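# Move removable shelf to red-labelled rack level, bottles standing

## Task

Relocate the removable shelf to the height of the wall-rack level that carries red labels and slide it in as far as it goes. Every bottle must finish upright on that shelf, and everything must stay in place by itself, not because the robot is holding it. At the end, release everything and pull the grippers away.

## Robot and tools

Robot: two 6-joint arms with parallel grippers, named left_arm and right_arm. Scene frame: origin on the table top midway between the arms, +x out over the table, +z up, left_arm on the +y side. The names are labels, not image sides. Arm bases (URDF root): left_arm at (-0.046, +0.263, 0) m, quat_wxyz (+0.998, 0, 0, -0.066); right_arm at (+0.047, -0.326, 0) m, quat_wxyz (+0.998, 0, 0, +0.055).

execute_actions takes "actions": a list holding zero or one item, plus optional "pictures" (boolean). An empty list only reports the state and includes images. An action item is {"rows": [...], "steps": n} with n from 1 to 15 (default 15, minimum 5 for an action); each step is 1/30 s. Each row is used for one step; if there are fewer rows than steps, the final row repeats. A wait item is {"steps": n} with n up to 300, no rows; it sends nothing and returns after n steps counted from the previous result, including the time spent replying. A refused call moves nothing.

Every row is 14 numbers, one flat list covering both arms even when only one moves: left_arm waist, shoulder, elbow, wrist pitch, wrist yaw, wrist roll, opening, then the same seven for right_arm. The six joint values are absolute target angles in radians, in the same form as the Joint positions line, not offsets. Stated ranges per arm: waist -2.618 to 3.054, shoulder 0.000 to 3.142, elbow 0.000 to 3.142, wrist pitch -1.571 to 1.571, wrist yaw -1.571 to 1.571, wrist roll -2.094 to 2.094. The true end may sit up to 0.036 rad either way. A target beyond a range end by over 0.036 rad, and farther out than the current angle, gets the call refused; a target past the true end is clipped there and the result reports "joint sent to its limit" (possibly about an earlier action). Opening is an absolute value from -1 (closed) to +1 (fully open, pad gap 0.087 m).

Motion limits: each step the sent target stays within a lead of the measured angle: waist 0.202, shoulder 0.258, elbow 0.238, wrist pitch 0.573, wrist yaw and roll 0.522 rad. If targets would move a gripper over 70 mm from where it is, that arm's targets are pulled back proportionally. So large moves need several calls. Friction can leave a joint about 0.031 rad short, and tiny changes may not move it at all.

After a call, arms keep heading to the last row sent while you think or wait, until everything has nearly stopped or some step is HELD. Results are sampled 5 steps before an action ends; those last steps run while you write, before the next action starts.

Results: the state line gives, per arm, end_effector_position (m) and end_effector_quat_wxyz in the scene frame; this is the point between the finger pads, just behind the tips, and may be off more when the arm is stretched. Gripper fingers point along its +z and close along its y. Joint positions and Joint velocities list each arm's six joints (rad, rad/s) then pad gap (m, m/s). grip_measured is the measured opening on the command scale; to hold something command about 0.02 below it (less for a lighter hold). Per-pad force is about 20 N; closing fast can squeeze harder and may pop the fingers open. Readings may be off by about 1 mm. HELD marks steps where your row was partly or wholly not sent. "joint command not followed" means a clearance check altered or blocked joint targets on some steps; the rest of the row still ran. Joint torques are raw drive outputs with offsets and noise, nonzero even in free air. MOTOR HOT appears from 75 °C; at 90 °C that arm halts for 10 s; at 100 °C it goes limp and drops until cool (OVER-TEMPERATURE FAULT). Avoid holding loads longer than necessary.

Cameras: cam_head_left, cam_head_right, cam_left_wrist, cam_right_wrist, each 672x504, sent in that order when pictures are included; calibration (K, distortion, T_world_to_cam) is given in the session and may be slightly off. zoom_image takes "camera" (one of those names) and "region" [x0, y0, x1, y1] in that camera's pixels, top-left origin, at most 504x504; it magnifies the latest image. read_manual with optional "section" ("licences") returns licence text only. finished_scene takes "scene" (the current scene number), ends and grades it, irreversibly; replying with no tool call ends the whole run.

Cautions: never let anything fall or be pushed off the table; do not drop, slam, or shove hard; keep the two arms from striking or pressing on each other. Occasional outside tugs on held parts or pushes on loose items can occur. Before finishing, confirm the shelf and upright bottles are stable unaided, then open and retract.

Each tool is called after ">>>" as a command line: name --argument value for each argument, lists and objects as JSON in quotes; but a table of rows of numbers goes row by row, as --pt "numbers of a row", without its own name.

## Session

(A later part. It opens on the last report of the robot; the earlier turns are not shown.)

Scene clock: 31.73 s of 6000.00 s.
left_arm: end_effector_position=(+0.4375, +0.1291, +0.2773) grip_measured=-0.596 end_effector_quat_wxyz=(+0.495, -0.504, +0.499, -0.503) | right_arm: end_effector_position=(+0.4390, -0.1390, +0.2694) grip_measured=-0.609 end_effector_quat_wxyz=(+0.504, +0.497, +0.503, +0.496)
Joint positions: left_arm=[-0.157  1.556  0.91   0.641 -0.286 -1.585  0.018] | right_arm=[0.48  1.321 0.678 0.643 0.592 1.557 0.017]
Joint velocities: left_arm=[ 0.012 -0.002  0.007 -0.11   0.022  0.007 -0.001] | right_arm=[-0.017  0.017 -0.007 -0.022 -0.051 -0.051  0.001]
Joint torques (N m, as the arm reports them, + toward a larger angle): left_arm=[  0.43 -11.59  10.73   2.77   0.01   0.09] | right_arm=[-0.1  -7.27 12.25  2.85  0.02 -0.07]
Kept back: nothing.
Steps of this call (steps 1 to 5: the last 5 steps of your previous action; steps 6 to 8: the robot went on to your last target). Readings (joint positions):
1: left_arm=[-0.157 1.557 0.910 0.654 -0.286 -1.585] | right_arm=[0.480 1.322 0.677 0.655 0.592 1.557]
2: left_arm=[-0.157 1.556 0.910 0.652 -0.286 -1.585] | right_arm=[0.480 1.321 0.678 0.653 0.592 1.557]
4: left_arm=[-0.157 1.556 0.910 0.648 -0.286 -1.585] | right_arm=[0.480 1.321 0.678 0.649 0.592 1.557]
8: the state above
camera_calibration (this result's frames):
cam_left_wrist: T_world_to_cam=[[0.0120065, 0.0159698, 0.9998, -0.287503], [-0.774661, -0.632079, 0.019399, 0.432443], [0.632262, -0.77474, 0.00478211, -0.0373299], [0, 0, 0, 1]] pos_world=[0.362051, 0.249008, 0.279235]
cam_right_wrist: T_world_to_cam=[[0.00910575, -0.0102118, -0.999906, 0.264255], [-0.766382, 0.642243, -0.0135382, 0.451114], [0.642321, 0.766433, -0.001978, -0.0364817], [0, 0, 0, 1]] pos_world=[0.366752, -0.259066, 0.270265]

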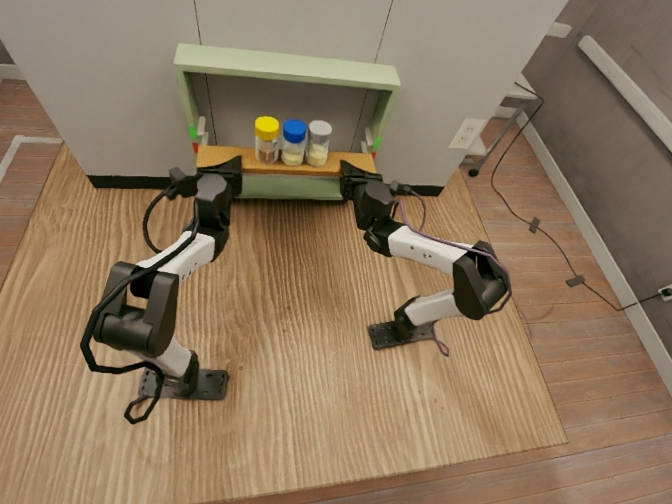

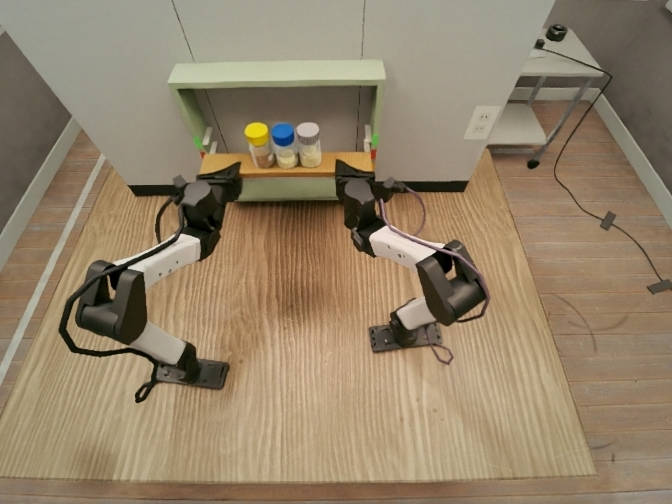

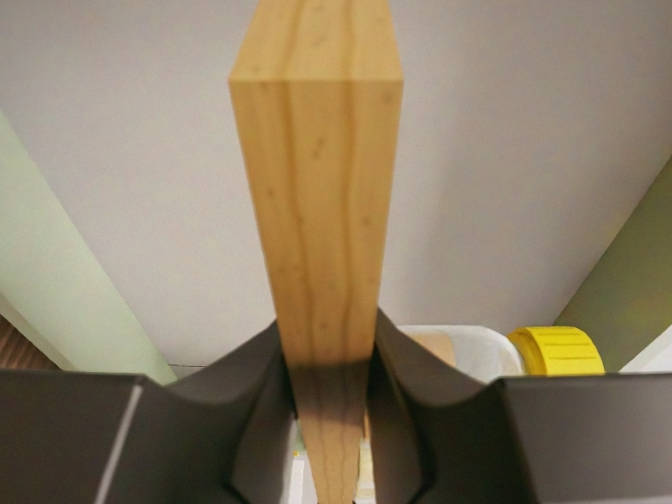

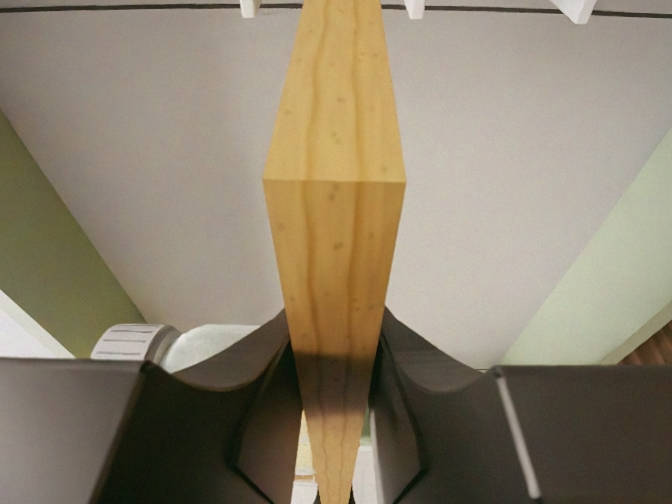

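>>> execute_actions --actions '[{"rows":[[-0.153,1.525,0.966,0.765,-0.282,-1.589,-0.64,0.474,1.298,0.732,0.768,0.584,1.566,-0.65],[-0.149,1.542,0.967,0.778,-0.278,-1.589,-0.64,0.469,1.311,0.733,0.782,0.577,1.566,-0.65],[-0.148,1.545,0.97,0.78,-0.276,-1.589,-0.64,0.467,1.314,0.735,0.785,0.573,1.566,-0.65],[-0.147,1.55,0.975,0.781,-0.275,-1.589,-0.64,0.465,1.319,0.738,0.787,0.569,1.566,-0.65],[-0.146,1.556,0.981,0.782,-0.273,-1.589,-0.64,0.461,1.325,0.743,0.789,0.564,1.566,-0.65],[-0.144,1.563,0.989,0.782,-0.271,-1.589,-0.64,0.457,1.332,0.748,0.791,0.559,1.566,-0.65],[-0.143,1.57,0.997,0.782,-0.269,-1.589,-0.64,0.453,1.339,0.755,0.794,0.554,1.566,-0.65],[-0.141,1.578,1.005,0.782,-0.268,-1.589,-0.64,0.449,1.347,0.761,0.796,0.549,1.566,-0.65],[-0.139,1.586,1.014,0.782,-0.266,-1.589,-0.64,0.444,1.355,0.767,0.798,0.544,1.566,-0.65],[-0.138,1.593,1.022,0.782,-0.264,-1.589,-0.64,0.44,1.362,0.773,0.8,0.54,1.566,-0.65],[-0.136,1.6,1.029,0.782,-0.263,-1.589,-0.64,0.436,1.369,0.778,0.802,0.537,1.566,-0.65],[-0.135,1.606,1.036,0.782,-0.262,-1.589,-0.64,0.433,1.375,0.783,0.803,0.534,1.566,-0.65],[-0.134,1.612,1.042,0.782,-0.261,-1.589,-0.64,0.43,1.381,0.788,0.804,0.532,1.566,-0.65],[-0.133,1.615,1.046,0.782,-0.26,-1.589,-0.64,0.428,1.384,0.791,0.804,0.531,1.566,-0.65],[-0.132,1.6185,1.0494,0.782,-0.26,-1.589,-0.64,0.426,1.3875,0.793,0.804,0.531,1.566,-0.65]],"steps":15}]'

>>> execute_actions --actions '[{"steps":12}]' --pictures true

Scene clock: 33.10 s of 6000.00 s.
left_arm: end_effector_position=(+0.4487, +0.1290, +0.2785) grip_measured=-0.596 end_effector_quat_wxyz=(+0.496, -0.503, +0.496, -0.504) | right_arm: end_effector_position=(+0.4499, -0.1389, +0.2705) grip_measured=-0.609 end_effector_quat_wxyz=(+0.504, +0.497, +0.502, +0.497)
Joint positions: left_arm=[-0.148  1.597  0.95   0.648 -0.279 -1.585  0.018] | right_arm=[0.458 1.361 0.707 0.657 0.57  1.557 0.017]
Joint velocities: left_arm=[ 0.051  0.237  0.237  0.007 -0.007 -0.022 -0.   ] | right_arm=[-0.144  0.242  0.178 -0.007 -0.11  -0.037 -0.   ]
Joint torques (N m, as the arm reports them, + toward a larger angle): left_arm=[ 1.03 -9.51 10.86  2.96  0.1   0.1 ] | right_arm=[-1.02 -5.86 12.24  3.13 -0.09 -0.06]
Steps of this call (steps 1 to 30: the robot went on to your last target; step 31: nothing new was sent; steps 32 to 41: the first 10 steps of this action). Readings (joint positions):
32: left_arm=[-0.157 1.556 0.910 0.641 -0.286 -1.585] | right_arm=[0.480 1.321 0.678 0.642 0.591 1.557]
33: left_arm=[-0.157 1.556 0.910 0.641 -0.286 -1.585] | right_arm=[0.480 1.321 0.678 0.643 0.591 1.557]
35: left_arm=[-0.156 1.558 0.910 0.644 -0.286 -1.585] | right_arm=[0.479 1.323 0.678 0.645 0.589 1.557]
39: left_arm=[-0.152 1.580 0.933 0.647 -0.282 -1.585] | right_arm=[0.467 1.345 0.695 0.653 0.578 1.557]
41: the state above

Scene clock: 33.50 s of 6000.00 s.
left_arm: end_effector_position=(+0.4600, +0.1286, +0.2770) grip_measured=-0.596 end_effector_quat_wxyz=(+0.496, -0.503, +0.497, -0.504) | right_arm: end_effector_position=(+0.4610, -0.1388, +0.2692) grip_measured=-0.609 end_effector_quat_wxyz=(+0.503, +0.497, +0.503, +0.497)
Joint positions: left_arm=[-0.139  1.64   0.99   0.649 -0.269 -1.585  0.018] | right_arm=[0.436 1.402 0.737 0.666 0.547 1.557 0.017]
Joint velocities: left_arm=[-0.012 -0.022  0.007  0.095 -0.066 -0.037  0.   ] | right_arm=[ 0.017 -0.002  0.012 -0.11   0.037 -0.007 -0.   ]
Joint torques (N m, as the arm reports them, + toward a larger angle): left_arm=[ 1.09 -9.76 11.02  3.    0.14  0.08] | right_arm=[-1.1  -6.18 12.39  3.15 -0.17 -0.1 ]
Kept back: nothing.
Steps of this call (steps 1 to 5: the last 5 steps of your previous action; steps 6 to 12: the robot went on to your last target). Readings (joint positions):
1: left_arm=[-0.147 1.606 0.959 0.648 -0.277 -1.585] | right_arm=[0.454 1.369 0.713 0.659 0.566 1.557]
2: left_arm=[-0.145 1.613 0.966 0.648 -0.276 -1.585] | right_arm=[0.450 1.377 0.719 0.660 0.562 1.557]
4: left_arm=[-0.143 1.627 0.979 0.648 -0.273 -1.585] | right_arm=[0.443 1.390 0.729 0.663 0.555 1.557]
8: left_arm=[-0.139 1.640 0.990 0.648 -0.270 -1.585] | right_arm=[0.436 1.402 0.737 0.665 0.548 1.557]
12: the state above
camera_calibration (this result's frames):
cam_left_wrist: T_world_to_cam=[[0.00798041, 0.0171752, 0.999821, -0.285742], [-0.774493, -0.632352, 0.0170446, 0.450163], [0.632532, -0.77449, 0.00825565, -0.0529874], [0, 0, 0, 1]] pos_world=[0.384445, 0.248531, 0.278456]
cam_right_wrist: T_world_to_cam=[[0.0103899, -0.00936937, -0.999902, 0.263359], [-0.766854, 0.641669, -0.0139809, 0.468157], [0.641738, 0.766924, -0.000518067, -0.0508789], [0, 0, 0, 1]] pos_world=[0.388923, -0.258914, 0.269852]

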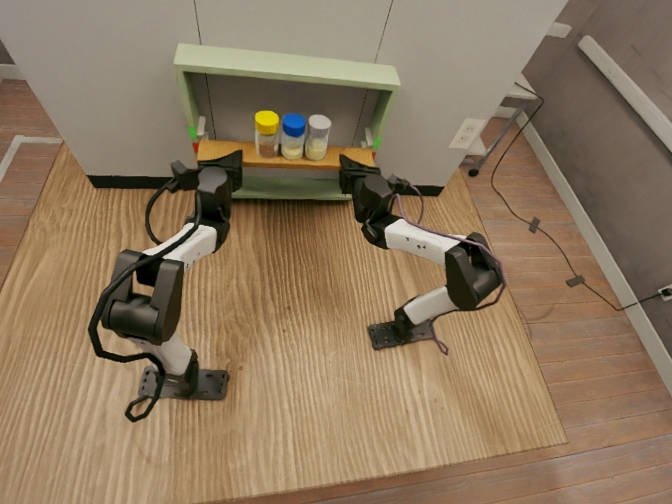

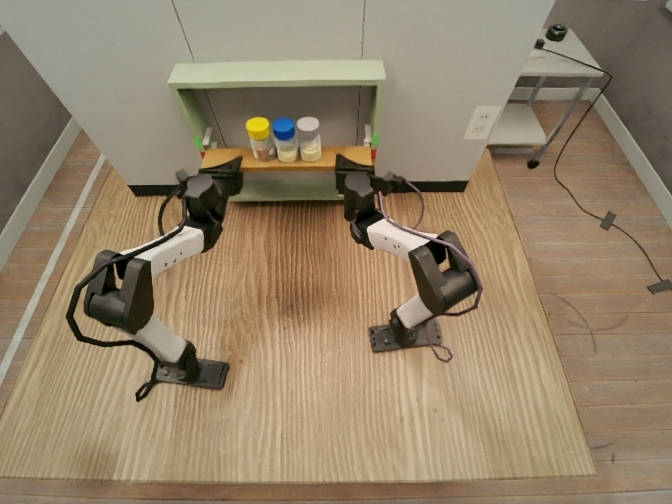

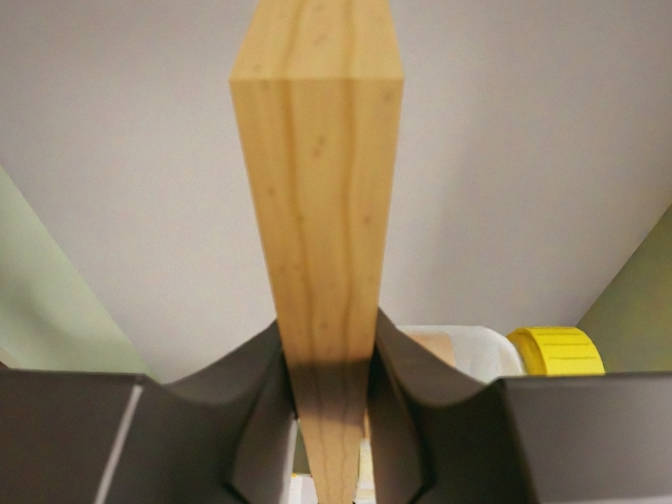

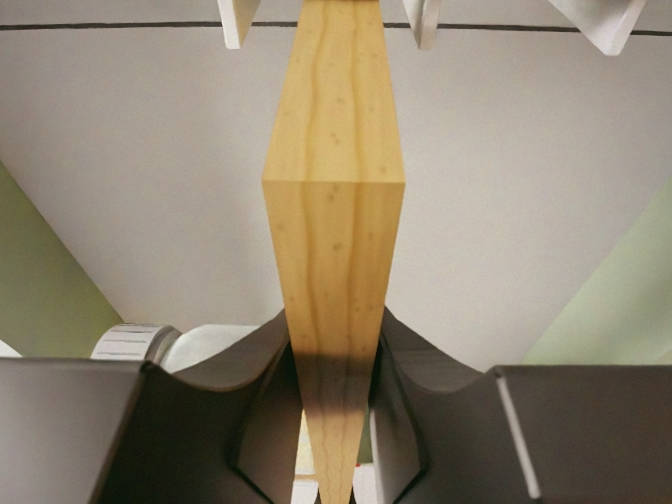

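>>> execute_actions --actions '[{"rows":[[-0.132,1.62,1.051,0.782,-0.259,-1.589,-0.64,0.425,1.389,0.794,0.806,0.529,1.566,-0.65],[-0.131,1.623,1.054,0.782,-0.258,-1.589,-0.64,0.424,1.392,0.796,0.808,0.526,1.566,-0.65],[-0.13,1.628,1.059,0.781,-0.256,-1.589,-0.64,0.422,1.397,0.8,0.811,0.522,1.566,-0.65],[-0.129,1.635,1.066,0.78,-0.254,-1.589,-0.64,0.418,1.404,0.805,0.814,0.517,1.566,-0.65],[-0.127,1.643,1.075,0.779,-0.252,-1.589,-0.64,0.414,1.413,0.811,0.817,0.512,1.566,-0.65],[-0.125,1.652,1.084,0.778,-0.25,-1.589,-0.64,0.41,1.422,0.818,0.82,0.507,1.566,-0.65],[-0.123,1.661,1.094,0.778,-0.248,-1.589,-0.64,0.406,1.432,0.825,0.823,0.503,1.566,-0.65],[-0.122,1.67,1.103,0.777,-0.246,-1.589,-0.64,0.401,1.441,0.832,0.827,0.498,1.566,-0.65],[-0.12,1.679,1.113,0.776,-0.244,-1.589,-0.64,0.397,1.451,0.838,0.83,0.493,1.566,-0.65],[-0.118,1.689,1.122,0.775,-0.242,-1.589,-0.64,0.393,1.46,0.845,0.833,0.489,1.566,-0.65],[-0.116,1.698,1.131,0.774,-0.24,-1.589,-0.64,0.388,1.469,0.852,0.836,0.484,1.566,-0.65],[-0.114,1.707,1.141,0.773,-0.238,-1.589,-0.64,0.384,1.479,0.859,0.839,0.48,1.566,-0.65],[-0.113,1.716,1.15,0.772,-0.236,-1.589,-0.64,0.38,1.488,0.865,0.842,0.475,1.566,-0.65],[-0.111,1.725,1.16,0.771,-0.234,-1.589,-0.64,0.375,1.498,0.872,0.844,0.471,1.566,-0.65],[-0.109,1.734,1.169,0.77,-0.232,-1.589,-0.64,0.371,1.507,0.879,0.846,0.467,1.566,-0.65]],"steps":15}]'

>>> execute_actions --actions '[{"rows":[[-0.107,1.743,1.18,0.768,-0.231,-1.589,-0.64,0.367,1.516,0.887,0.847,0.463,1.566,-0.65],[-0.106,1.752,1.191,0.766,-0.229,-1.589,-0.64,0.364,1.525,0.895,0.849,0.46,1.566,-0.65],[-0.104,1.761,1.202,0.764,-0.228,-1.589,-0.64,0.36,1.535,0.903,0.85,0.456,1.566,-0.65],[-0.103,1.77,1.212,0.762,-0.226,-1.589,-0.64,0.357,1.544,0.911,0.851,0.453,1.566,-0.65],[-0.101,1.779,1.223,0.76,-0.225,-1.589,-0.64,0.353,1.553,0.919,0.853,0.449,1.566,-0.65],[-0.1,1.788,1.234,0.758,-0.223,-1.589,-0.64,0.349,1.562,0.928,0.854,0.445,1.566,-0.65],[-0.098,1.797,1.245,0.756,-0.222,-1.589,-0.64,0.346,1.571,0.936,0.855,0.442,1.566,-0.65],[-0.096,1.806,1.256,0.754,-0.22,-1.589,-0.64,0.342,1.581,0.944,0.856,0.438,1.566,-0.65],[-0.095,1.815,1.267,0.752,-0.219,-1.589,-0.64,0.338,1.59,0.952,0.858,0.435,1.566,-0.65],[-0.093,1.824,1.278,0.75,-0.217,-1.589,-0.64,0.335,1.599,0.96,0.859,0.432,1.566,-0.65],[-0.092,1.832,1.288,0.748,-0.216,-1.589,-0.64,0.331,1.608,0.968,0.86,0.43,1.566,-0.65],[-0.091,1.839,1.296,0.747,-0.215,-1.589,-0.64,0.329,1.615,0.974,0.86,0.428,1.566,-0.65],[-0.09,1.844,1.301,0.746,-0.215,-1.589,-0.64,0.327,1.619,0.978,0.86,0.427,1.566,-0.65],[-0.089,1.847,1.305,0.746,-0.215,-1.589,-0.64,0.326,1.622,0.981,0.86,0.427,1.566,-0.65],[-0.089,1.8485,1.307,0.746,-0.215,-1.589,-0.64,0.325,1.624,0.982,0.86,0.427,1.566,-0.65]],"steps":15}]'

>>> execute_actions --actions '[{"steps":12}]' --pictures true

Scene clock: 35.47 s of 6000.00 s.
left_arm: end_effector_position=(+0.4747, +0.1288, +0.2795) grip_measured=-0.596 end_effector_quat_wxyz=(+0.497, -0.502, +0.495, -0.506) | right_arm: end_effector_position=(+0.4760, -0.1388, +0.2708) grip_measured=-0.609 end_effector_quat_wxyz=(+0.504, +0.496, +0.500, +0.500)
Joint positions: left_arm=[-0.128  1.691  1.049  0.649 -0.259 -1.585  0.018] | right_arm=[0.41  1.456 0.779 0.686 0.521 1.557 0.017]
Joint velocities: left_arm=[ 0.037  0.266  0.286 -0.081  0.066 -0.007 -0.002] | right_arm=[-0.085  0.286  0.217  0.037 -0.095 -0.066 -0.001]
Joint torques (N m, as the arm reports them, + toward a larger angle): left_arm=[  1.01 -10.34  10.83   2.9    0.15   0.1 ] | right_arm=[-0.94 -6.66 12.08  3.11 -0.14 -0.08]
Steps of this call (steps 1 to 30: the robot went on to your last target; steps 31 to 49: nothing new was sent; steps 50 to 59: the first 10 steps of this action). Readings (joint positions):
50: left_arm=[-0.139 1.640 0.990 0.649 -0.269 -1.585] | right_arm=[0.436 1.402 0.737 0.666 0.547 1.557]
51: left_arm=[-0.139 1.640 0.990 0.649 -0.269 -1.585] | right_arm=[0.436 1.402 0.737 0.666 0.547 1.557]
53: left_arm=[-0.138 1.641 0.993 0.649 -0.268 -1.585] | right_arm=[0.434 1.406 0.738 0.669 0.544 1.557]
57: left_arm=[-0.132 1.672 1.029 0.649 -0.263 -1.585] | right_arm=[0.419 1.437 0.765 0.680 0.530 1.557]
59: the state above

Scene clock: 35.97 s of 6000.00 s.
left_arm: end_effector_position=(+0.5136, +0.1285, +0.2737) grip_measured=-0.596 end_effector_quat_wxyz=(+0.497, -0.502, +0.496, -0.506) | right_arm: end_effector_position=(+0.5149, -0.1385, +0.2642) grip_measured=-0.609 end_effector_quat_wxyz=(+0.504, +0.496, +0.502, +0.498)
Joint positions: left_arm=[-0.103  1.834  1.2    0.639 -0.233 -1.585  0.018] | right_arm=[0.351 1.6   0.891 0.714 0.462 1.557 0.017]
Joint velocities: left_arm=[ 0.037  0.261  0.325 -0.051 -0.007 -0.037 -0.   ] | right_arm=[-0.095  0.266  0.252  0.007 -0.11  -0.037  0.001]
Joint torques (N m, as the arm reports them, + toward a larger angle): left_arm=[  1.18 -12.31  10.98   2.85   0.12   0.08] | right_arm=[-0.96 -7.95 12.2   3.21 -0.15 -0.07]
Steps of this call (steps 1 to 5: the last 5 steps of your previous action; steps 6 to 15: the first 10 steps of this action). Readings (joint positions):
6: left_arm=[-0.118 1.750 1.105 0.649 -0.247 -1.585] | right_arm=[0.384 1.516 0.819 0.700 0.495 1.557]
7: left_arm=[-0.116 1.760 1.114 0.649 -0.246 -1.585] | right_arm=[0.381 1.525 0.826 0.702 0.491 1.557]
9: left_arm=[-0.113 1.780 1.135 0.647 -0.243 -1.585] | right_arm=[0.373 1.545 0.842 0.705 0.484 1.557]
13: left_arm=[-0.106 1.816 1.178 0.641 -0.237 -1.585] | right_arm=[0.358 1.582 0.874 0.711 0.470 1.557]
15: the state above

Scene clock: 36.37 s of 6000.00 s.
left_arm: end_effector_position=(+0.5252, +0.1286, +0.2701) grip_measured=-0.596 end_effector_quat_wxyz=(+0.496, -0.503, +0.497, -0.504) | right_arm: end_effector_position=(+0.5265, -0.1383, +0.2610) grip_measured=-0.609 end_effector_quat_wxyz=(+0.503, +0.496, +0.503, +0.498)
Joint positions: left_arm=[-0.096  1.876  1.247  0.63  -0.226 -1.585  0.018] | right_arm=[0.335 1.644 0.926 0.721 0.444 1.557 0.017]
Joint velocities: left_arm=[ 0.007 -0.012 -0.002 -0.037  0.007 -0.007 -0.001] | right_arm=[-0.002 -0.017 -0.007  0.081 -0.022  0.037  0.   ]
Joint torques (N m, as the arm reports them, + toward a larger angle): left_arm=[  1.02 -12.92  11.17   2.84   0.14   0.08] | right_arm=[-0.97 -8.54 12.3   3.2  -0.16 -0.08]
Kept back: nothing.
Steps of this call (steps 1 to 5: the last 5 steps of your previous action; steps 6 to 12: the robot went on to your last target). Readings (joint positions):
1: left_arm=[-0.102 1.842 1.211 0.637 -0.232 -1.585] | right_arm=[0.348 1.609 0.900 0.716 0.459 1.557]
2: left_arm=[-0.100 1.851 1.222 0.636 -0.230 -1.585] | right_arm=[0.344 1.618 0.908 0.718 0.455 1.557]
4: left_arm=[-0.098 1.865 1.238 0.634 -0.228 -1.585] | right_arm=[0.339 1.632 0.920 0.720 0.449 1.557]
8: left_arm=[-0.096 1.876 1.247 0.631 -0.226 -1.585] | right_arm=[0.336 1.643 0.926 0.720 0.445 1.557]
12: the state above
camera_calibration (this result's frames):
cam_left_wrist: T_world_to_cam=[[0.00761859, 0.0168938, 0.999828, -0.279125], [-0.774741, -0.632062, 0.0165832, 0.500935], [0.632233, -0.774734, 0.00827288, -0.0939931], [0, 0, 0, 1]] pos_world=[0.449647, 0.248518, 0.271548]
cam_right_wrist: T_world_to_cam=[[0.0124964, -0.00839595, -0.999887, 0.253458], [-0.76829, 0.639926, -0.0149754, 0.518718], [0.63998, 0.76839, 0.00154628, -0.092684], [0, 0, 0, 1]] pos_world=[0.454675, -0.258596, 0.261341]

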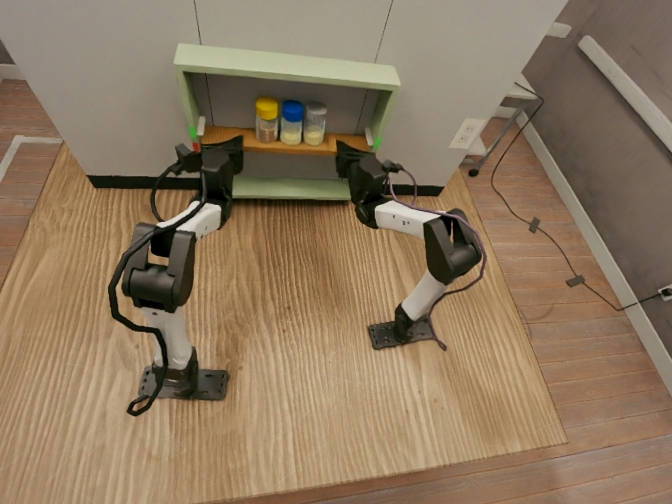

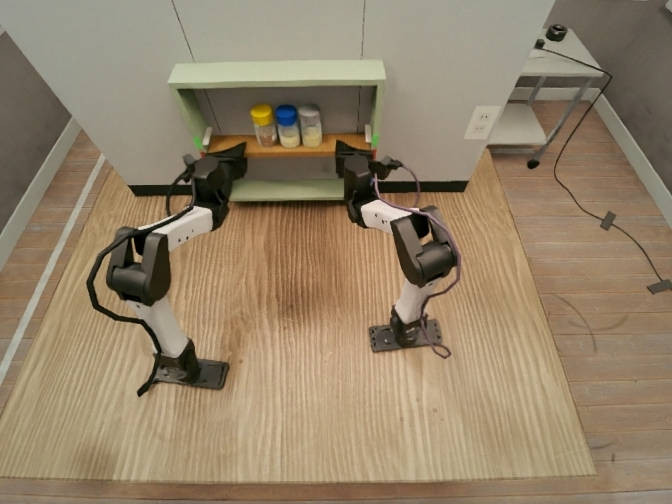

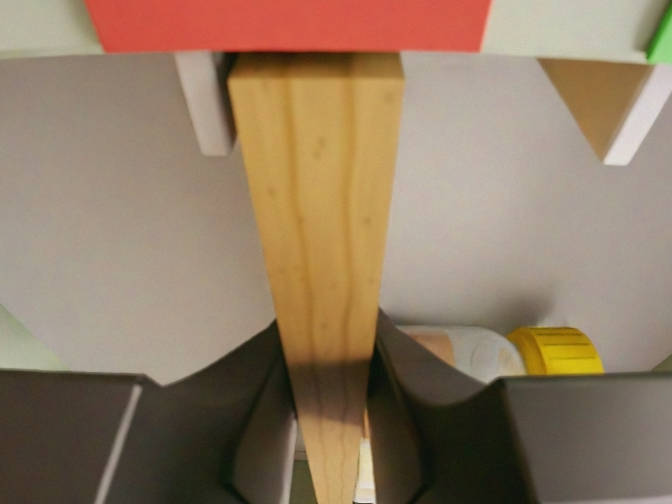

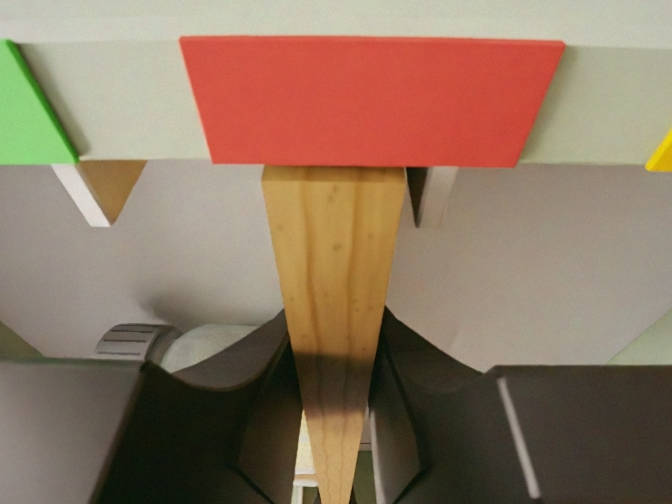

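>>> execute_actions --actions '[{"rows":[[-0.089,1.851,1.31,0.75,-0.215,-1.589,-0.64,0.324,1.627,0.984,0.86,0.426,1.566,-0.65],[-0.088,1.854,1.313,0.754,-0.215,-1.589,-0.64,0.323,1.63,0.986,0.86,0.425,1.566,-0.65],[-0.088,1.857,1.315,0.756,-0.215,-1.589,-0.64,0.322,1.633,0.988,0.86,0.425,1.566,-0.65],[-0.088,1.86,1.315,0.756,-0.215,-1.589,-0.64,0.322,1.636,0.988,0.858,0.425,1.566,-0.65],[-0.088,1.863,1.313,0.752,-0.215,-1.589,-0.64,0.322,1.639,0.986,0.852,0.425,1.566,-0.65],[-0.088,1.867,1.308,0.745,-0.215,-1.589,-0.64,0.322,1.642,0.982,0.843,0.425,1.566,-0.65],[-0.088,1.871,1.303,0.735,-0.215,-1.589,-0.64,0.322,1.645,0.978,0.831,0.425,1.566,-0.65],[-0.088,1.875,1.298,0.723,-0.215,-1.589,-0.64,0.322,1.648,0.973,0.818,0.425,1.566,-0.65],[-0.088,1.879,1.293,0.711,-0.215,-1.589,-0.64,0.322,1.651,0.968,0.805,0.425,1.566,-0.65],[-0.088,1.883,1.288,0.699,-0.215,-1.589,-0.64,0.322,1.654,0.964,0.792,0.425,1.566,-0.65],[-0.088,1.887,1.283,0.687,-0.217,-1.589,-0.64,0.324,1.657,0.96,0.779,0.428,1.566,-0.65],[-0.089,1.89,1.278,0.675,-0.219,-1.589,-0.64,0.326,1.66,0.956,0.767,0.431,1.566,-0.65],[-0.09,1.893,1.274,0.663,-0.221,-1.589,-0.64,0.328,1.663,0.952,0.755,0.434,1.566,-0.65],[-0.091,1.896,1.27,0.652,-0.223,-1.589,-0.64,0.33,1.665,0.948,0.744,0.437,1.566,-0.65],[-0.092,1.898,1.266,0.643,-0.224,-1.589,-0.64,0.331,1.667,0.944,0.734,0.44,1.566,-0.65]],"steps":15}]'

>>> execute_actions --actions '[{"steps":10}]' --pictures true

Scene clock: 37.27 s of 6000.00 s.
left_arm: end_effector_position=(+0.5271, +0.1284, +0.2671) grip_measured=-0.596 end_effector_quat_wxyz=(+0.495, -0.503, +0.498, -0.504) | right_arm: end_effector_position=(+0.5282, -0.1383, +0.2573) grip_measured=-0.609 end_effector_quat_wxyz=(+0.502, +0.497, +0.504, +0.497)
Joint positions: left_arm=[-0.096  1.887  1.25   0.634 -0.225 -1.585  0.018] | right_arm=[0.333 1.654 0.926 0.726 0.441 1.561 0.017]
Joint velocities: left_arm=[ 0.002 -0.007  0.017  0.022 -0.051 -0.022  0.002] | right_arm=[-0.012  0.002 -0.012  0.022 -0.022 -0.022  0.001]
Joint torques (N m, as the arm reports them, + toward a larger angle): left_arm=[  1.06 -11.03   9.46   2.34   0.15   0.05] | right_arm=[-1.06 -7.15 10.71  2.5  -0.19 -0.09]
Steps of this call (steps 1 to 17: the robot went on to your last target; steps 18 to 27: the first 10 steps of this action). Readings (joint positions):
18: left_arm=[-0.096 1.876 1.247 0.630 -0.226 -1.585] | right_arm=[0.335 1.644 0.926 0.721 0.444 1.557]
19: left_arm=[-0.096 1.876 1.247 0.630 -0.226 -1.585] | right_arm=[0.335 1.644 0.926 0.721 0.444 1.557]
21: left_arm=[-0.096 1.876 1.247 0.630 -0.226 -1.585] | right_arm=[0.335 1.645 0.926 0.721 0.444 1.557]
25: left_arm=[-0.096 1.886 1.250 0.634 -0.225 -1.585] | right_arm=[0.333 1.654 0.926 0.726 0.442 1.560]
27: the state above

Scene clock: 37.60 s of 6000.00 s.
left_arm: end_effector_position=(+0.5274, +0.1283, +0.2660) grip_measured=-0.596 end_effector_quat_wxyz=(+0.495, -0.504, +0.498, -0.503) | right_arm: end_effector_position=(+0.5285, -0.1381, +0.2562) grip_measured=-0.609 end_effector_quat_wxyz=(+0.501, +0.498, +0.504, +0.497)
Joint positions: left_arm=[-0.096  1.889  1.25   0.634 -0.225 -1.586  0.018] | right_arm=[0.333 1.657 0.926 0.726 0.441 1.563 0.017]
Joint velocities: left_arm=[-0.032 -0.007  0.002 -0.007 -0.007 -0.037 -0.   ] | right_arm=[ 0.002  0.022  0.002 -0.022  0.066 -0.022  0.001]
Joint torques (N m, as the arm reports them, + toward a larger angle): left_arm=[ 0.82 -9.96  7.95  1.79  0.04  0.09] | right_arm=[-0.19 -6.44  9.23  1.92  0.02 -0.12]
Kept back: nothing.
Steps of this call (steps 1 to 5: the last 5 steps of your previous action; steps 6 to 10: the robot went on to your last target). Readings (joint positions):
1: left_arm=[-0.096 1.887 1.250 0.634 -0.225 -1.585] | right_arm=[0.333 1.655 0.926 0.726 0.441 1.561]
2: left_arm=[-0.096 1.887 1.250 0.634 -0.225 -1.585] | right_arm=[0.333 1.656 0.926 0.726 0.441 1.562]
4: left_arm=[-0.096 1.888 1.250 0.634 -0.225 -1.585] | right_arm=[0.333 1.656 0.926 0.726 0.441 1.562]
8: left_arm=[-0.096 1.889 1.250 0.634 -0.225 -1.586] | right_arm=[0.333 1.657 0.926 0.726 0.441 1.563]
10: the state above
camera_calibration (this result's frames):
cam_left_wrist: T_world_to_cam=[[0.0117156, 0.0170865, 0.999785, -0.27726], [-0.774906, -0.631764, 0.0198774, 0.501723], [0.631968, -0.774972, 0.00583895, -0.0947481], [0, 0, 0, 1]] pos_world=[0.451914, 0.248281, 0.267781]
cam_right_wrist: T_world_to_cam=[[0.0059439, -0.00578655, -0.999966, 0.252535], [-0.768608, 0.639667, -0.00827028, 0.518496], [0.639693, 0.76863, -0.000645471, -0.0933629], [0, 0, 0, 1]] pos_world=[0.456742, -0.258442, 0.256754]

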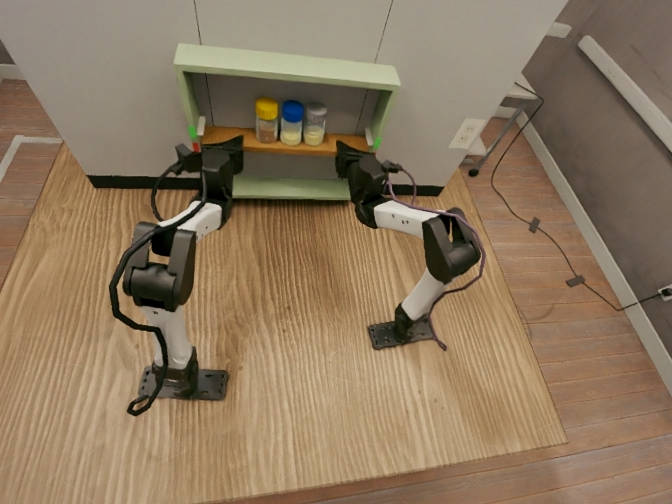

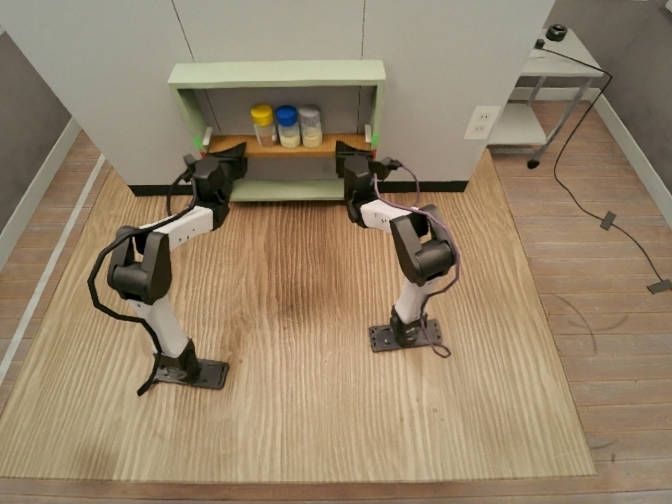

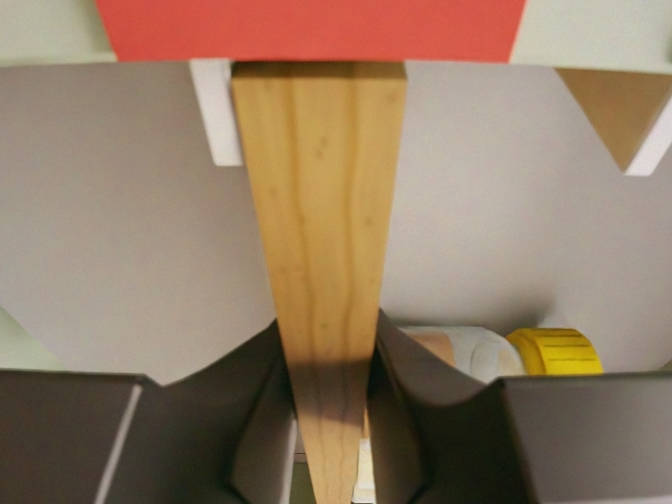

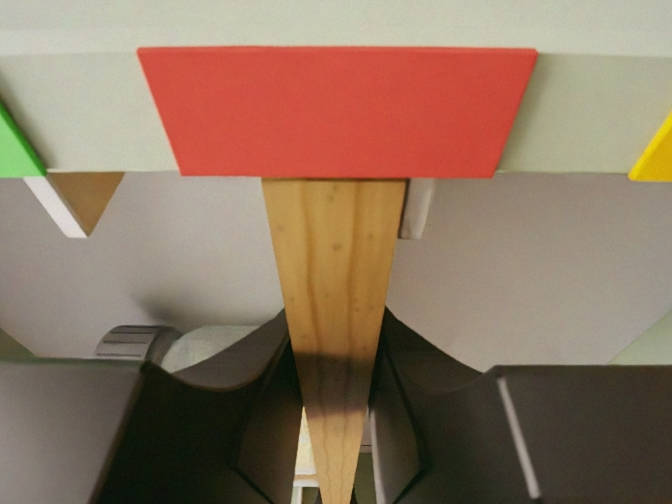

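>>> execute_actions --actions '[{"rows":[[-0.096,1.89,1.26,0.64,-0.225,-1.589,-0.55,0.333,1.657,0.935,0.73,0.441,1.566,-0.55],[-0.096,1.885,1.255,0.64,-0.225,-1.589,-0.4,0.333,1.655,0.93,0.73,0.441,1.566,-0.4],[-0.096,1.88,1.25,0.64,-0.225,-1.589,-0.15,0.333,1.652,0.926,0.73,0.441,1.566,-0.15],[-0.098,1.875,1.245,0.64,-0.227,-1.589,0.15,0.336,1.65,0.92,0.73,0.445,1.566,0.15],[-0.1,1.868,1.237,0.645,-0.23,-1.589,0.45,0.34,1.645,0.912,0.73,0.452,1.566,0.45],[-0.104,1.858,1.224,0.65,-0.235,-1.589,0.7,0.347,1.635,0.902,0.73,0.46,1.566,0.7],[-0.107,1.843,1.205,0.655,-0.239,-1.589,0.7,0.353,1.62,0.887,0.73,0.468,1.566,0.7],[-0.11,1.823,1.18,0.661,-0.243,-1.589,0.7,0.361,1.6,0.868,0.73,0.478,1.566,0.7],[-0.114,1.8,1.15,0.668,-0.248,-1.589,0.7,0.371,1.577,0.846,0.73,0.489,1.566,0.7],[-0.119,1.775,1.118,0.675,-0.253,-1.589,0.7,0.382,1.552,0.822,0.73,0.501,1.566,0.7],[-0.124,1.748,1.085,0.682,-0.258,-1.589,0.7,0.394,1.525,0.797,0.728,0.513,1.566,0.7],[-0.129,1.72,1.051,0.689,-0.263,-1.589,0.7,0.407,1.497,0.771,0.725,0.526,1.566,0.7],[-0.134,1.692,1.018,0.695,-0.268,-1.589,0.7,0.42,1.469,0.746,0.722,0.539,1.566,0.7],[-0.139,1.664,0.986,0.7,-0.273,-1.589,0.7,0.433,1.441,0.722,0.718,0.552,1.566,0.7],[-0.144,1.636,0.955,0.705,-0.278,-1.589,0.7,0.446,1.413,0.699,0.714,0.565,1.566,0.7]],"steps":15}]'

>>> execute_actions --actions '[{"rows":[[-0.147,1.606,0.926,0.7,-0.28,-1.589,0.7,0.455,1.383,0.678,0.705,0.575,1.566,0.7],[-0.149,1.576,0.9,0.69,-0.28,-1.589,0.7,0.462,1.353,0.66,0.69,0.58,1.566,0.7],[-0.15,1.546,0.876,0.68,-0.28,-1.589,0.7,0.467,1.323,0.644,0.675,0.58,1.566,0.7],[-0.15,1.516,0.854,0.67,-0.28,-1.589,0.7,0.47,1.293,0.63,0.66,0.58,1.566,0.7],[-0.15,1.486,0.834,0.655,-0.28,-1.589,0.7,0.47,1.263,0.618,0.64,0.58,1.566,0.7],[-0.15,1.456,0.816,0.64,-0.28,-1.589,0.7,0.47,1.233,0.607,0.62,0.58,1.566,0.7],[-0.15,1.428,0.8,0.63,-0.28,-1.589,0.7,0.47,1.203,0.597,0.6,0.58,1.566,0.7],[-0.15,1.402,0.786,0.62,-0.28,-1.589,0.7,0.47,1.175,0.588,0.585,0.58,1.566,0.7],[-0.15,1.38,0.775,0.61,-0.28,-1.589,0.7,0.47,1.15,0.58,0.57,0.58,1.566,0.7],[-0.15,1.362,0.766,0.6,-0.28,-1.589,0.7,0.47,1.13,0.574,0.56,0.58,1.566,0.7],[-0.15,1.348,0.76,0.595,-0.28,-1.589,0.7,0.47,1.115,0.57,0.55,0.58,1.566,0.7],[-0.15,1.34,0.756,0.59,-0.28,-1.589,0.7,0.47,1.105,0.567,0.545,0.58,1.566,0.7],[-0.15,1.335,0.754,0.59,-0.28,-1.589,0.7,0.47,1.1,0.565,0.54,0.58,1.566,0.7]],"steps":15}]'

>>> execute_actions --actions '[{"steps":8}]' --pictures true

Scene clock: 39.07 s of 6000.00 s.
left_arm: end_effector_position=(+0.5137, +0.1296, +0.2633) grip_measured=+0.699 end_effector_quat_wxyz=(+0.494, -0.506, +0.500, -0.500) | right_arm: end_effector_position=(+0.5150, -0.1384, +0.2588) grip_measured=+0.699 end_effector_quat_wxyz=(+0.502, +0.498, +0.502, +0.498)
Joint positions: left_arm=[-0.101  1.842  1.186  0.643 -0.233 -1.586  0.074] | right_arm=[0.351 1.609 0.882 0.726 0.461 1.563 0.074]
Joint velocities: left_arm=[-0.11  -0.632 -0.838  0.066 -0.125  0.007  0.002] | right_arm=[ 0.247 -0.618 -0.603  0.037  0.242 -0.051  0.001]
Joint torques (N m, as the arm reports them, + toward a larger angle): left_arm=[ -0.33 -12.63   5.43   1.88  -0.06   0.09] | right_arm=[ 1.49 -8.31  5.88  1.86  0.12 -0.15]
Steps of this call (steps 1 to 15: the robot went on to your last target; steps 16 to 34: nothing new was sent; steps 35 to 44: the first 10 steps of this action). Readings (joint positions):
35: left_arm=[-0.096 1.889 1.250 0.633 -0.225 -1.586] | right_arm=[0.333 1.657 0.926 0.726 0.441 1.563]
36: left_arm=[-0.096 1.889 1.250 0.633 -0.225 -1.586] | right_arm=[0.333 1.657 0.926 0.726 0.441 1.563]
38: left_arm=[-0.096 1.889 1.250 0.633 -0.225 -1.586] | right_arm=[0.333 1.657 0.926 0.726 0.441 1.563]
42: left_arm=[-0.097 1.876 1.233 0.638 -0.227 -1.586] | right_arm=[0.337 1.643 0.915 0.726 0.449 1.563]
44: the state above

Scene clock: 39.57 s of 6000.00 s.
left_arm: end_effector_position=(+0.4058, +0.1414, +0.2911) grip_measured=+0.700 end_effector_quat_wxyz=(+0.500, -0.497, +0.489, -0.514) | right_arm: end_effector_position=(+0.4168, -0.1572, +0.2905) grip_measured=+0.700 end_effector_quat_wxyz=(+0.504, +0.491, +0.483, +0.521)
Joint positions: left_arm=[-0.144  1.415  0.804  0.64  -0.27  -1.586  0.074] | right_arm=[0.46  1.18  0.61  0.63  0.562 1.563 0.074]
Joint velocities: left_arm=[ 0.022 -0.711 -0.32  -0.168 -0.066 -0.125 -0.   ] | right_arm=[-0.017 -0.755 -0.208 -0.33   0.066  0.037 -0.   ]
Joint torques (N m, as the arm reports them, + toward a larger angle): left_arm=[ 0.11 -6.86  5.18  1.57 -0.06  0.08] | right_arm=[ 0.87 -3.84  6.11  1.63  0.11 -0.14]
Steps of this call (steps 1 to 5: the last 5 steps of your previous action; steps 6 to 15: the first 10 steps of this action). Readings (joint positions):
6: left_arm=[-0.133 1.677 0.995 0.669 -0.256 -1.586] | right_arm=[0.427 1.444 0.739 0.725 0.518 1.563]
7: left_arm=[-0.138 1.647 0.965 0.670 -0.258 -1.586] | right_arm=[0.439 1.414 0.717 0.722 0.527 1.563]
9: left_arm=[-0.144 1.587 0.912 0.670 -0.262 -1.586] | right_arm=[0.454 1.355 0.679 0.708 0.541 1.563]
13: left_arm=[-0.144 1.468 0.831 0.653 -0.268 -1.586] | right_arm=[0.460 1.236 0.627 0.657 0.557 1.563]
15: the state above

Scene clock: 39.83 s of 6000.00 s.
left_arm: end_effector_position=(+0.3923, +0.1458, +0.3008) grip_measured=+0.700 end_effector_quat_wxyz=(+0.502, -0.495, +0.484, -0.518) | right_arm: end_effector_position=(+0.4059, -0.1657, +0.2947) grip_measured=+0.700 end_effector_quat_wxyz=(+0.506, +0.493, +0.482, +0.518)
Joint positions: left_arm=[-0.144  1.347  0.778  0.612 -0.273 -1.586  0.074] | right_arm=[0.46  1.107 0.591 0.574 0.569 1.563 0.074]
Joint velocities: left_arm=[-0.017 -0.002 -0.056 -0.051  0.051 -0.037  0.001] | right_arm=[ 0.002 -0.022 -0.061 -0.212  0.022 -0.007  0.   ]
Joint torques (N m, as the arm reports them, + toward a larger angle): left_arm=[ 0.11 -6.47  5.44  1.59 -0.05  0.08] | right_arm=[ 1.06 -3.6   6.13  1.64  0.13 -0.12]
Kept back: nothing.
Steps of this call (steps 1 to 5: the last 5 steps of your previous action; steps 6 to 8: the robot went on to your last target). Readings (joint positions):
1: left_arm=[-0.144 1.392 0.795 0.634 -0.271 -1.586] | right_arm=[0.460 1.156 0.604 0.619 0.563 1.563]
2: left_arm=[-0.144 1.374 0.788 0.629 -0.271 -1.586] | right_arm=[0.460 1.136 0.600 0.609 0.565 1.563]
4: left_arm=[-0.144 1.352 0.781 0.622 -0.272 -1.586] | right_arm=[0.460 1.113 0.595 0.594 0.568 1.563]
8: the state above
camera_calibration (this result's frames):
cam_left_wrist: T_world_to_cam=[[-0.033439, 0.0293222, 0.999011, -0.294626], [-0.775661, -0.631105, -0.00743928, 0.415847], [0.630263, -0.775143, 0.0438476, -0.00679929], [0, 0, 0, 1]] pos_world=[0.31699, 0.265812, 0.297726]
cam_right_wrist: T_world_to_cam=[[0.0585025, 0.0272897, -0.997914, 0.275136], [-0.767656, 0.640272, -0.0274943, 0.447564], [0.638186, 0.767663, 0.0584066, -0.0106546], [0, 0, 0, 1]] pos_world=[0.334279, -0.285892, 0.28749]

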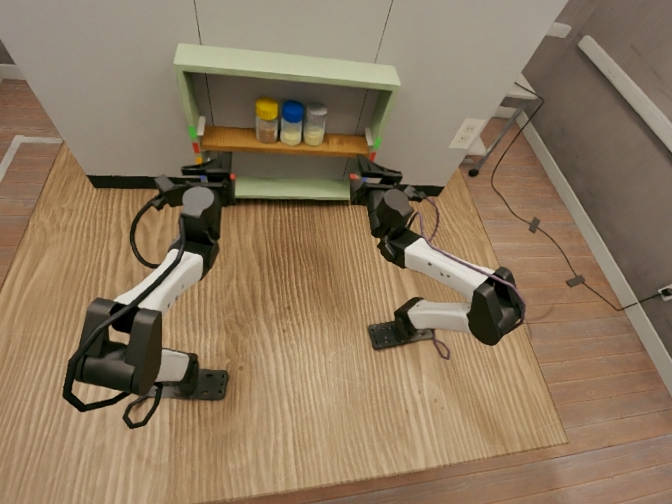

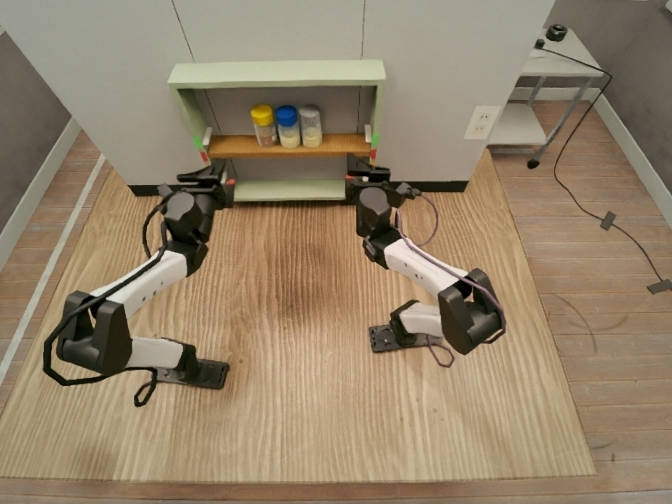

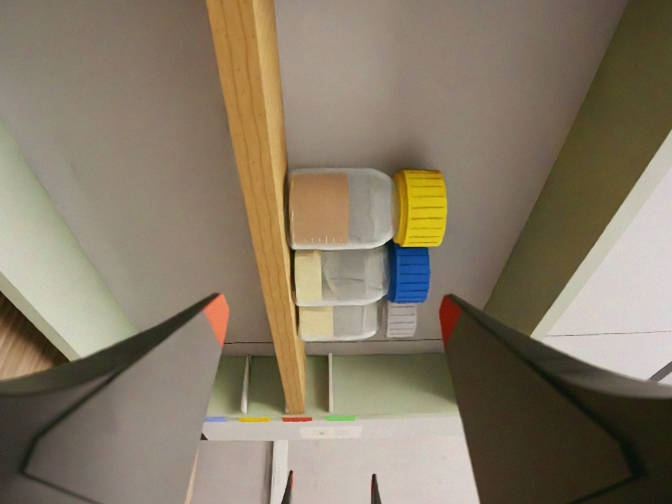

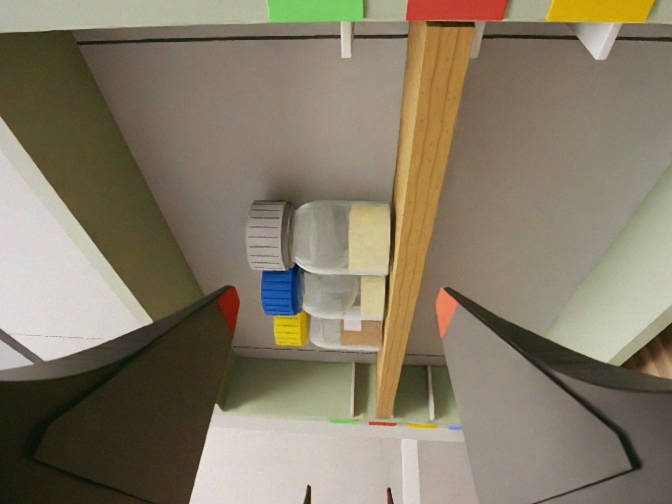

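>>> execute_actions --actions '[{"rows":[[-0.15,1.32,0.75,0.58,-0.28,-1.589,0.7,0.47,1.08,0.56,0.53,0.58,1.566,0.7],[-0.15,1.295,0.74,0.56,-0.28,-1.589,0.7,0.47,1.05,0.55,0.51,0.58,1.566,0.7],[-0.15,1.265,0.725,0.54,-0.28,-1.589,0.7,0.47,1.01,0.535,0.48,0.58,1.566,0.7],[-0.15,1.23,0.71,0.52,-0.28,-1.589,0.7,0.47,0.965,0.52,0.45,0.58,1.566,0.7],[-0.15,1.195,0.695,0.5,-0.28,-1.589,0.7,0.47,0.92,0.505,0.42,0.58,1.566,0.7],[-0.15,1.165,0.68,0.48,-0.28,-1.589,0.7,0.47,0.875,0.49,0.39,0.58,1.566,0.7],[-0.15,1.14,0.67,0.47,-0.28,-1.589,0.7,0.47,0.84,0.48,0.36,0.58,1.566,0.7],[-0.15,1.125,0.665,0.46,-0.28,-1.589,0.7,0.47,0.815,0.472,0.345,0.58,1.566,0.7],[-0.15,1.12,0.66,0.455,-0.28,-1.589,0.7,0.47,0.8,0.47,0.335,0.58,1.566,0.7]],"steps":15}]'

>>> finished_scene --scene 1

Scene clock: 40.50 s of 6000.00 s.
left_arm: end_effector_position=(+0.3503, +0.1580, +0.3122) grip_measured=+0.700 end_effector_quat_wxyz=(+0.503, -0.495, +0.483, -0.519) | right_arm: end_effector_position=(+0.3609, -0.1952, +0.3088) grip_measured=+0.700 end_effector_quat_wxyz=(+0.509, +0.491, +0.469, +0.529)
Joint positions: left_arm=[-0.144  1.141  0.686  0.5   -0.274 -1.586  0.074] | right_arm=[0.46  0.822 0.501 0.414 0.571 1.563 0.074]
Joint velocities: left_arm=[ 0.007 -0.413 -0.017 -0.11   0.051 -0.007 -0.   ] | right_arm=[-0.017 -0.584 -0.051 -0.315 -0.007  0.037 -0.   ]
Joint torques (N m, as the arm reports them, + toward a larger angle): left_arm=[ 0.06 -3.32  5.31  1.39  0.01  0.08] | right_arm=[ 0.94 -0.32  5.99  1.42  0.08 -0.12]
Steps of this call (steps 1 to 10: the robot went on to your last target; steps 11 to 20: the first 10 steps of this action). Readings (joint positions):
11: left_arm=[-0.144 1.347 0.774 0.598 -0.273 -1.586] | right_arm=[0.460 1.106 0.588 0.553 0.569 1.563]
12: left_arm=[-0.144 1.343 0.772 0.593 -0.273 -1.586] | right_arm=[0.460 1.099 0.586 0.547 0.569 1.563]
14: left_arm=[-0.144 1.311 0.752 0.571 -0.273 -1.586] | right_arm=[0.460 1.052 0.566 0.521 0.569 1.563]
18: left_arm=[-0.144 1.184 0.696 0.514 -0.273 -1.586] | right_arm=[0.460 0.881 0.511 0.442 0.570 1.563]
20: the state above

The scene is finished: the task was done.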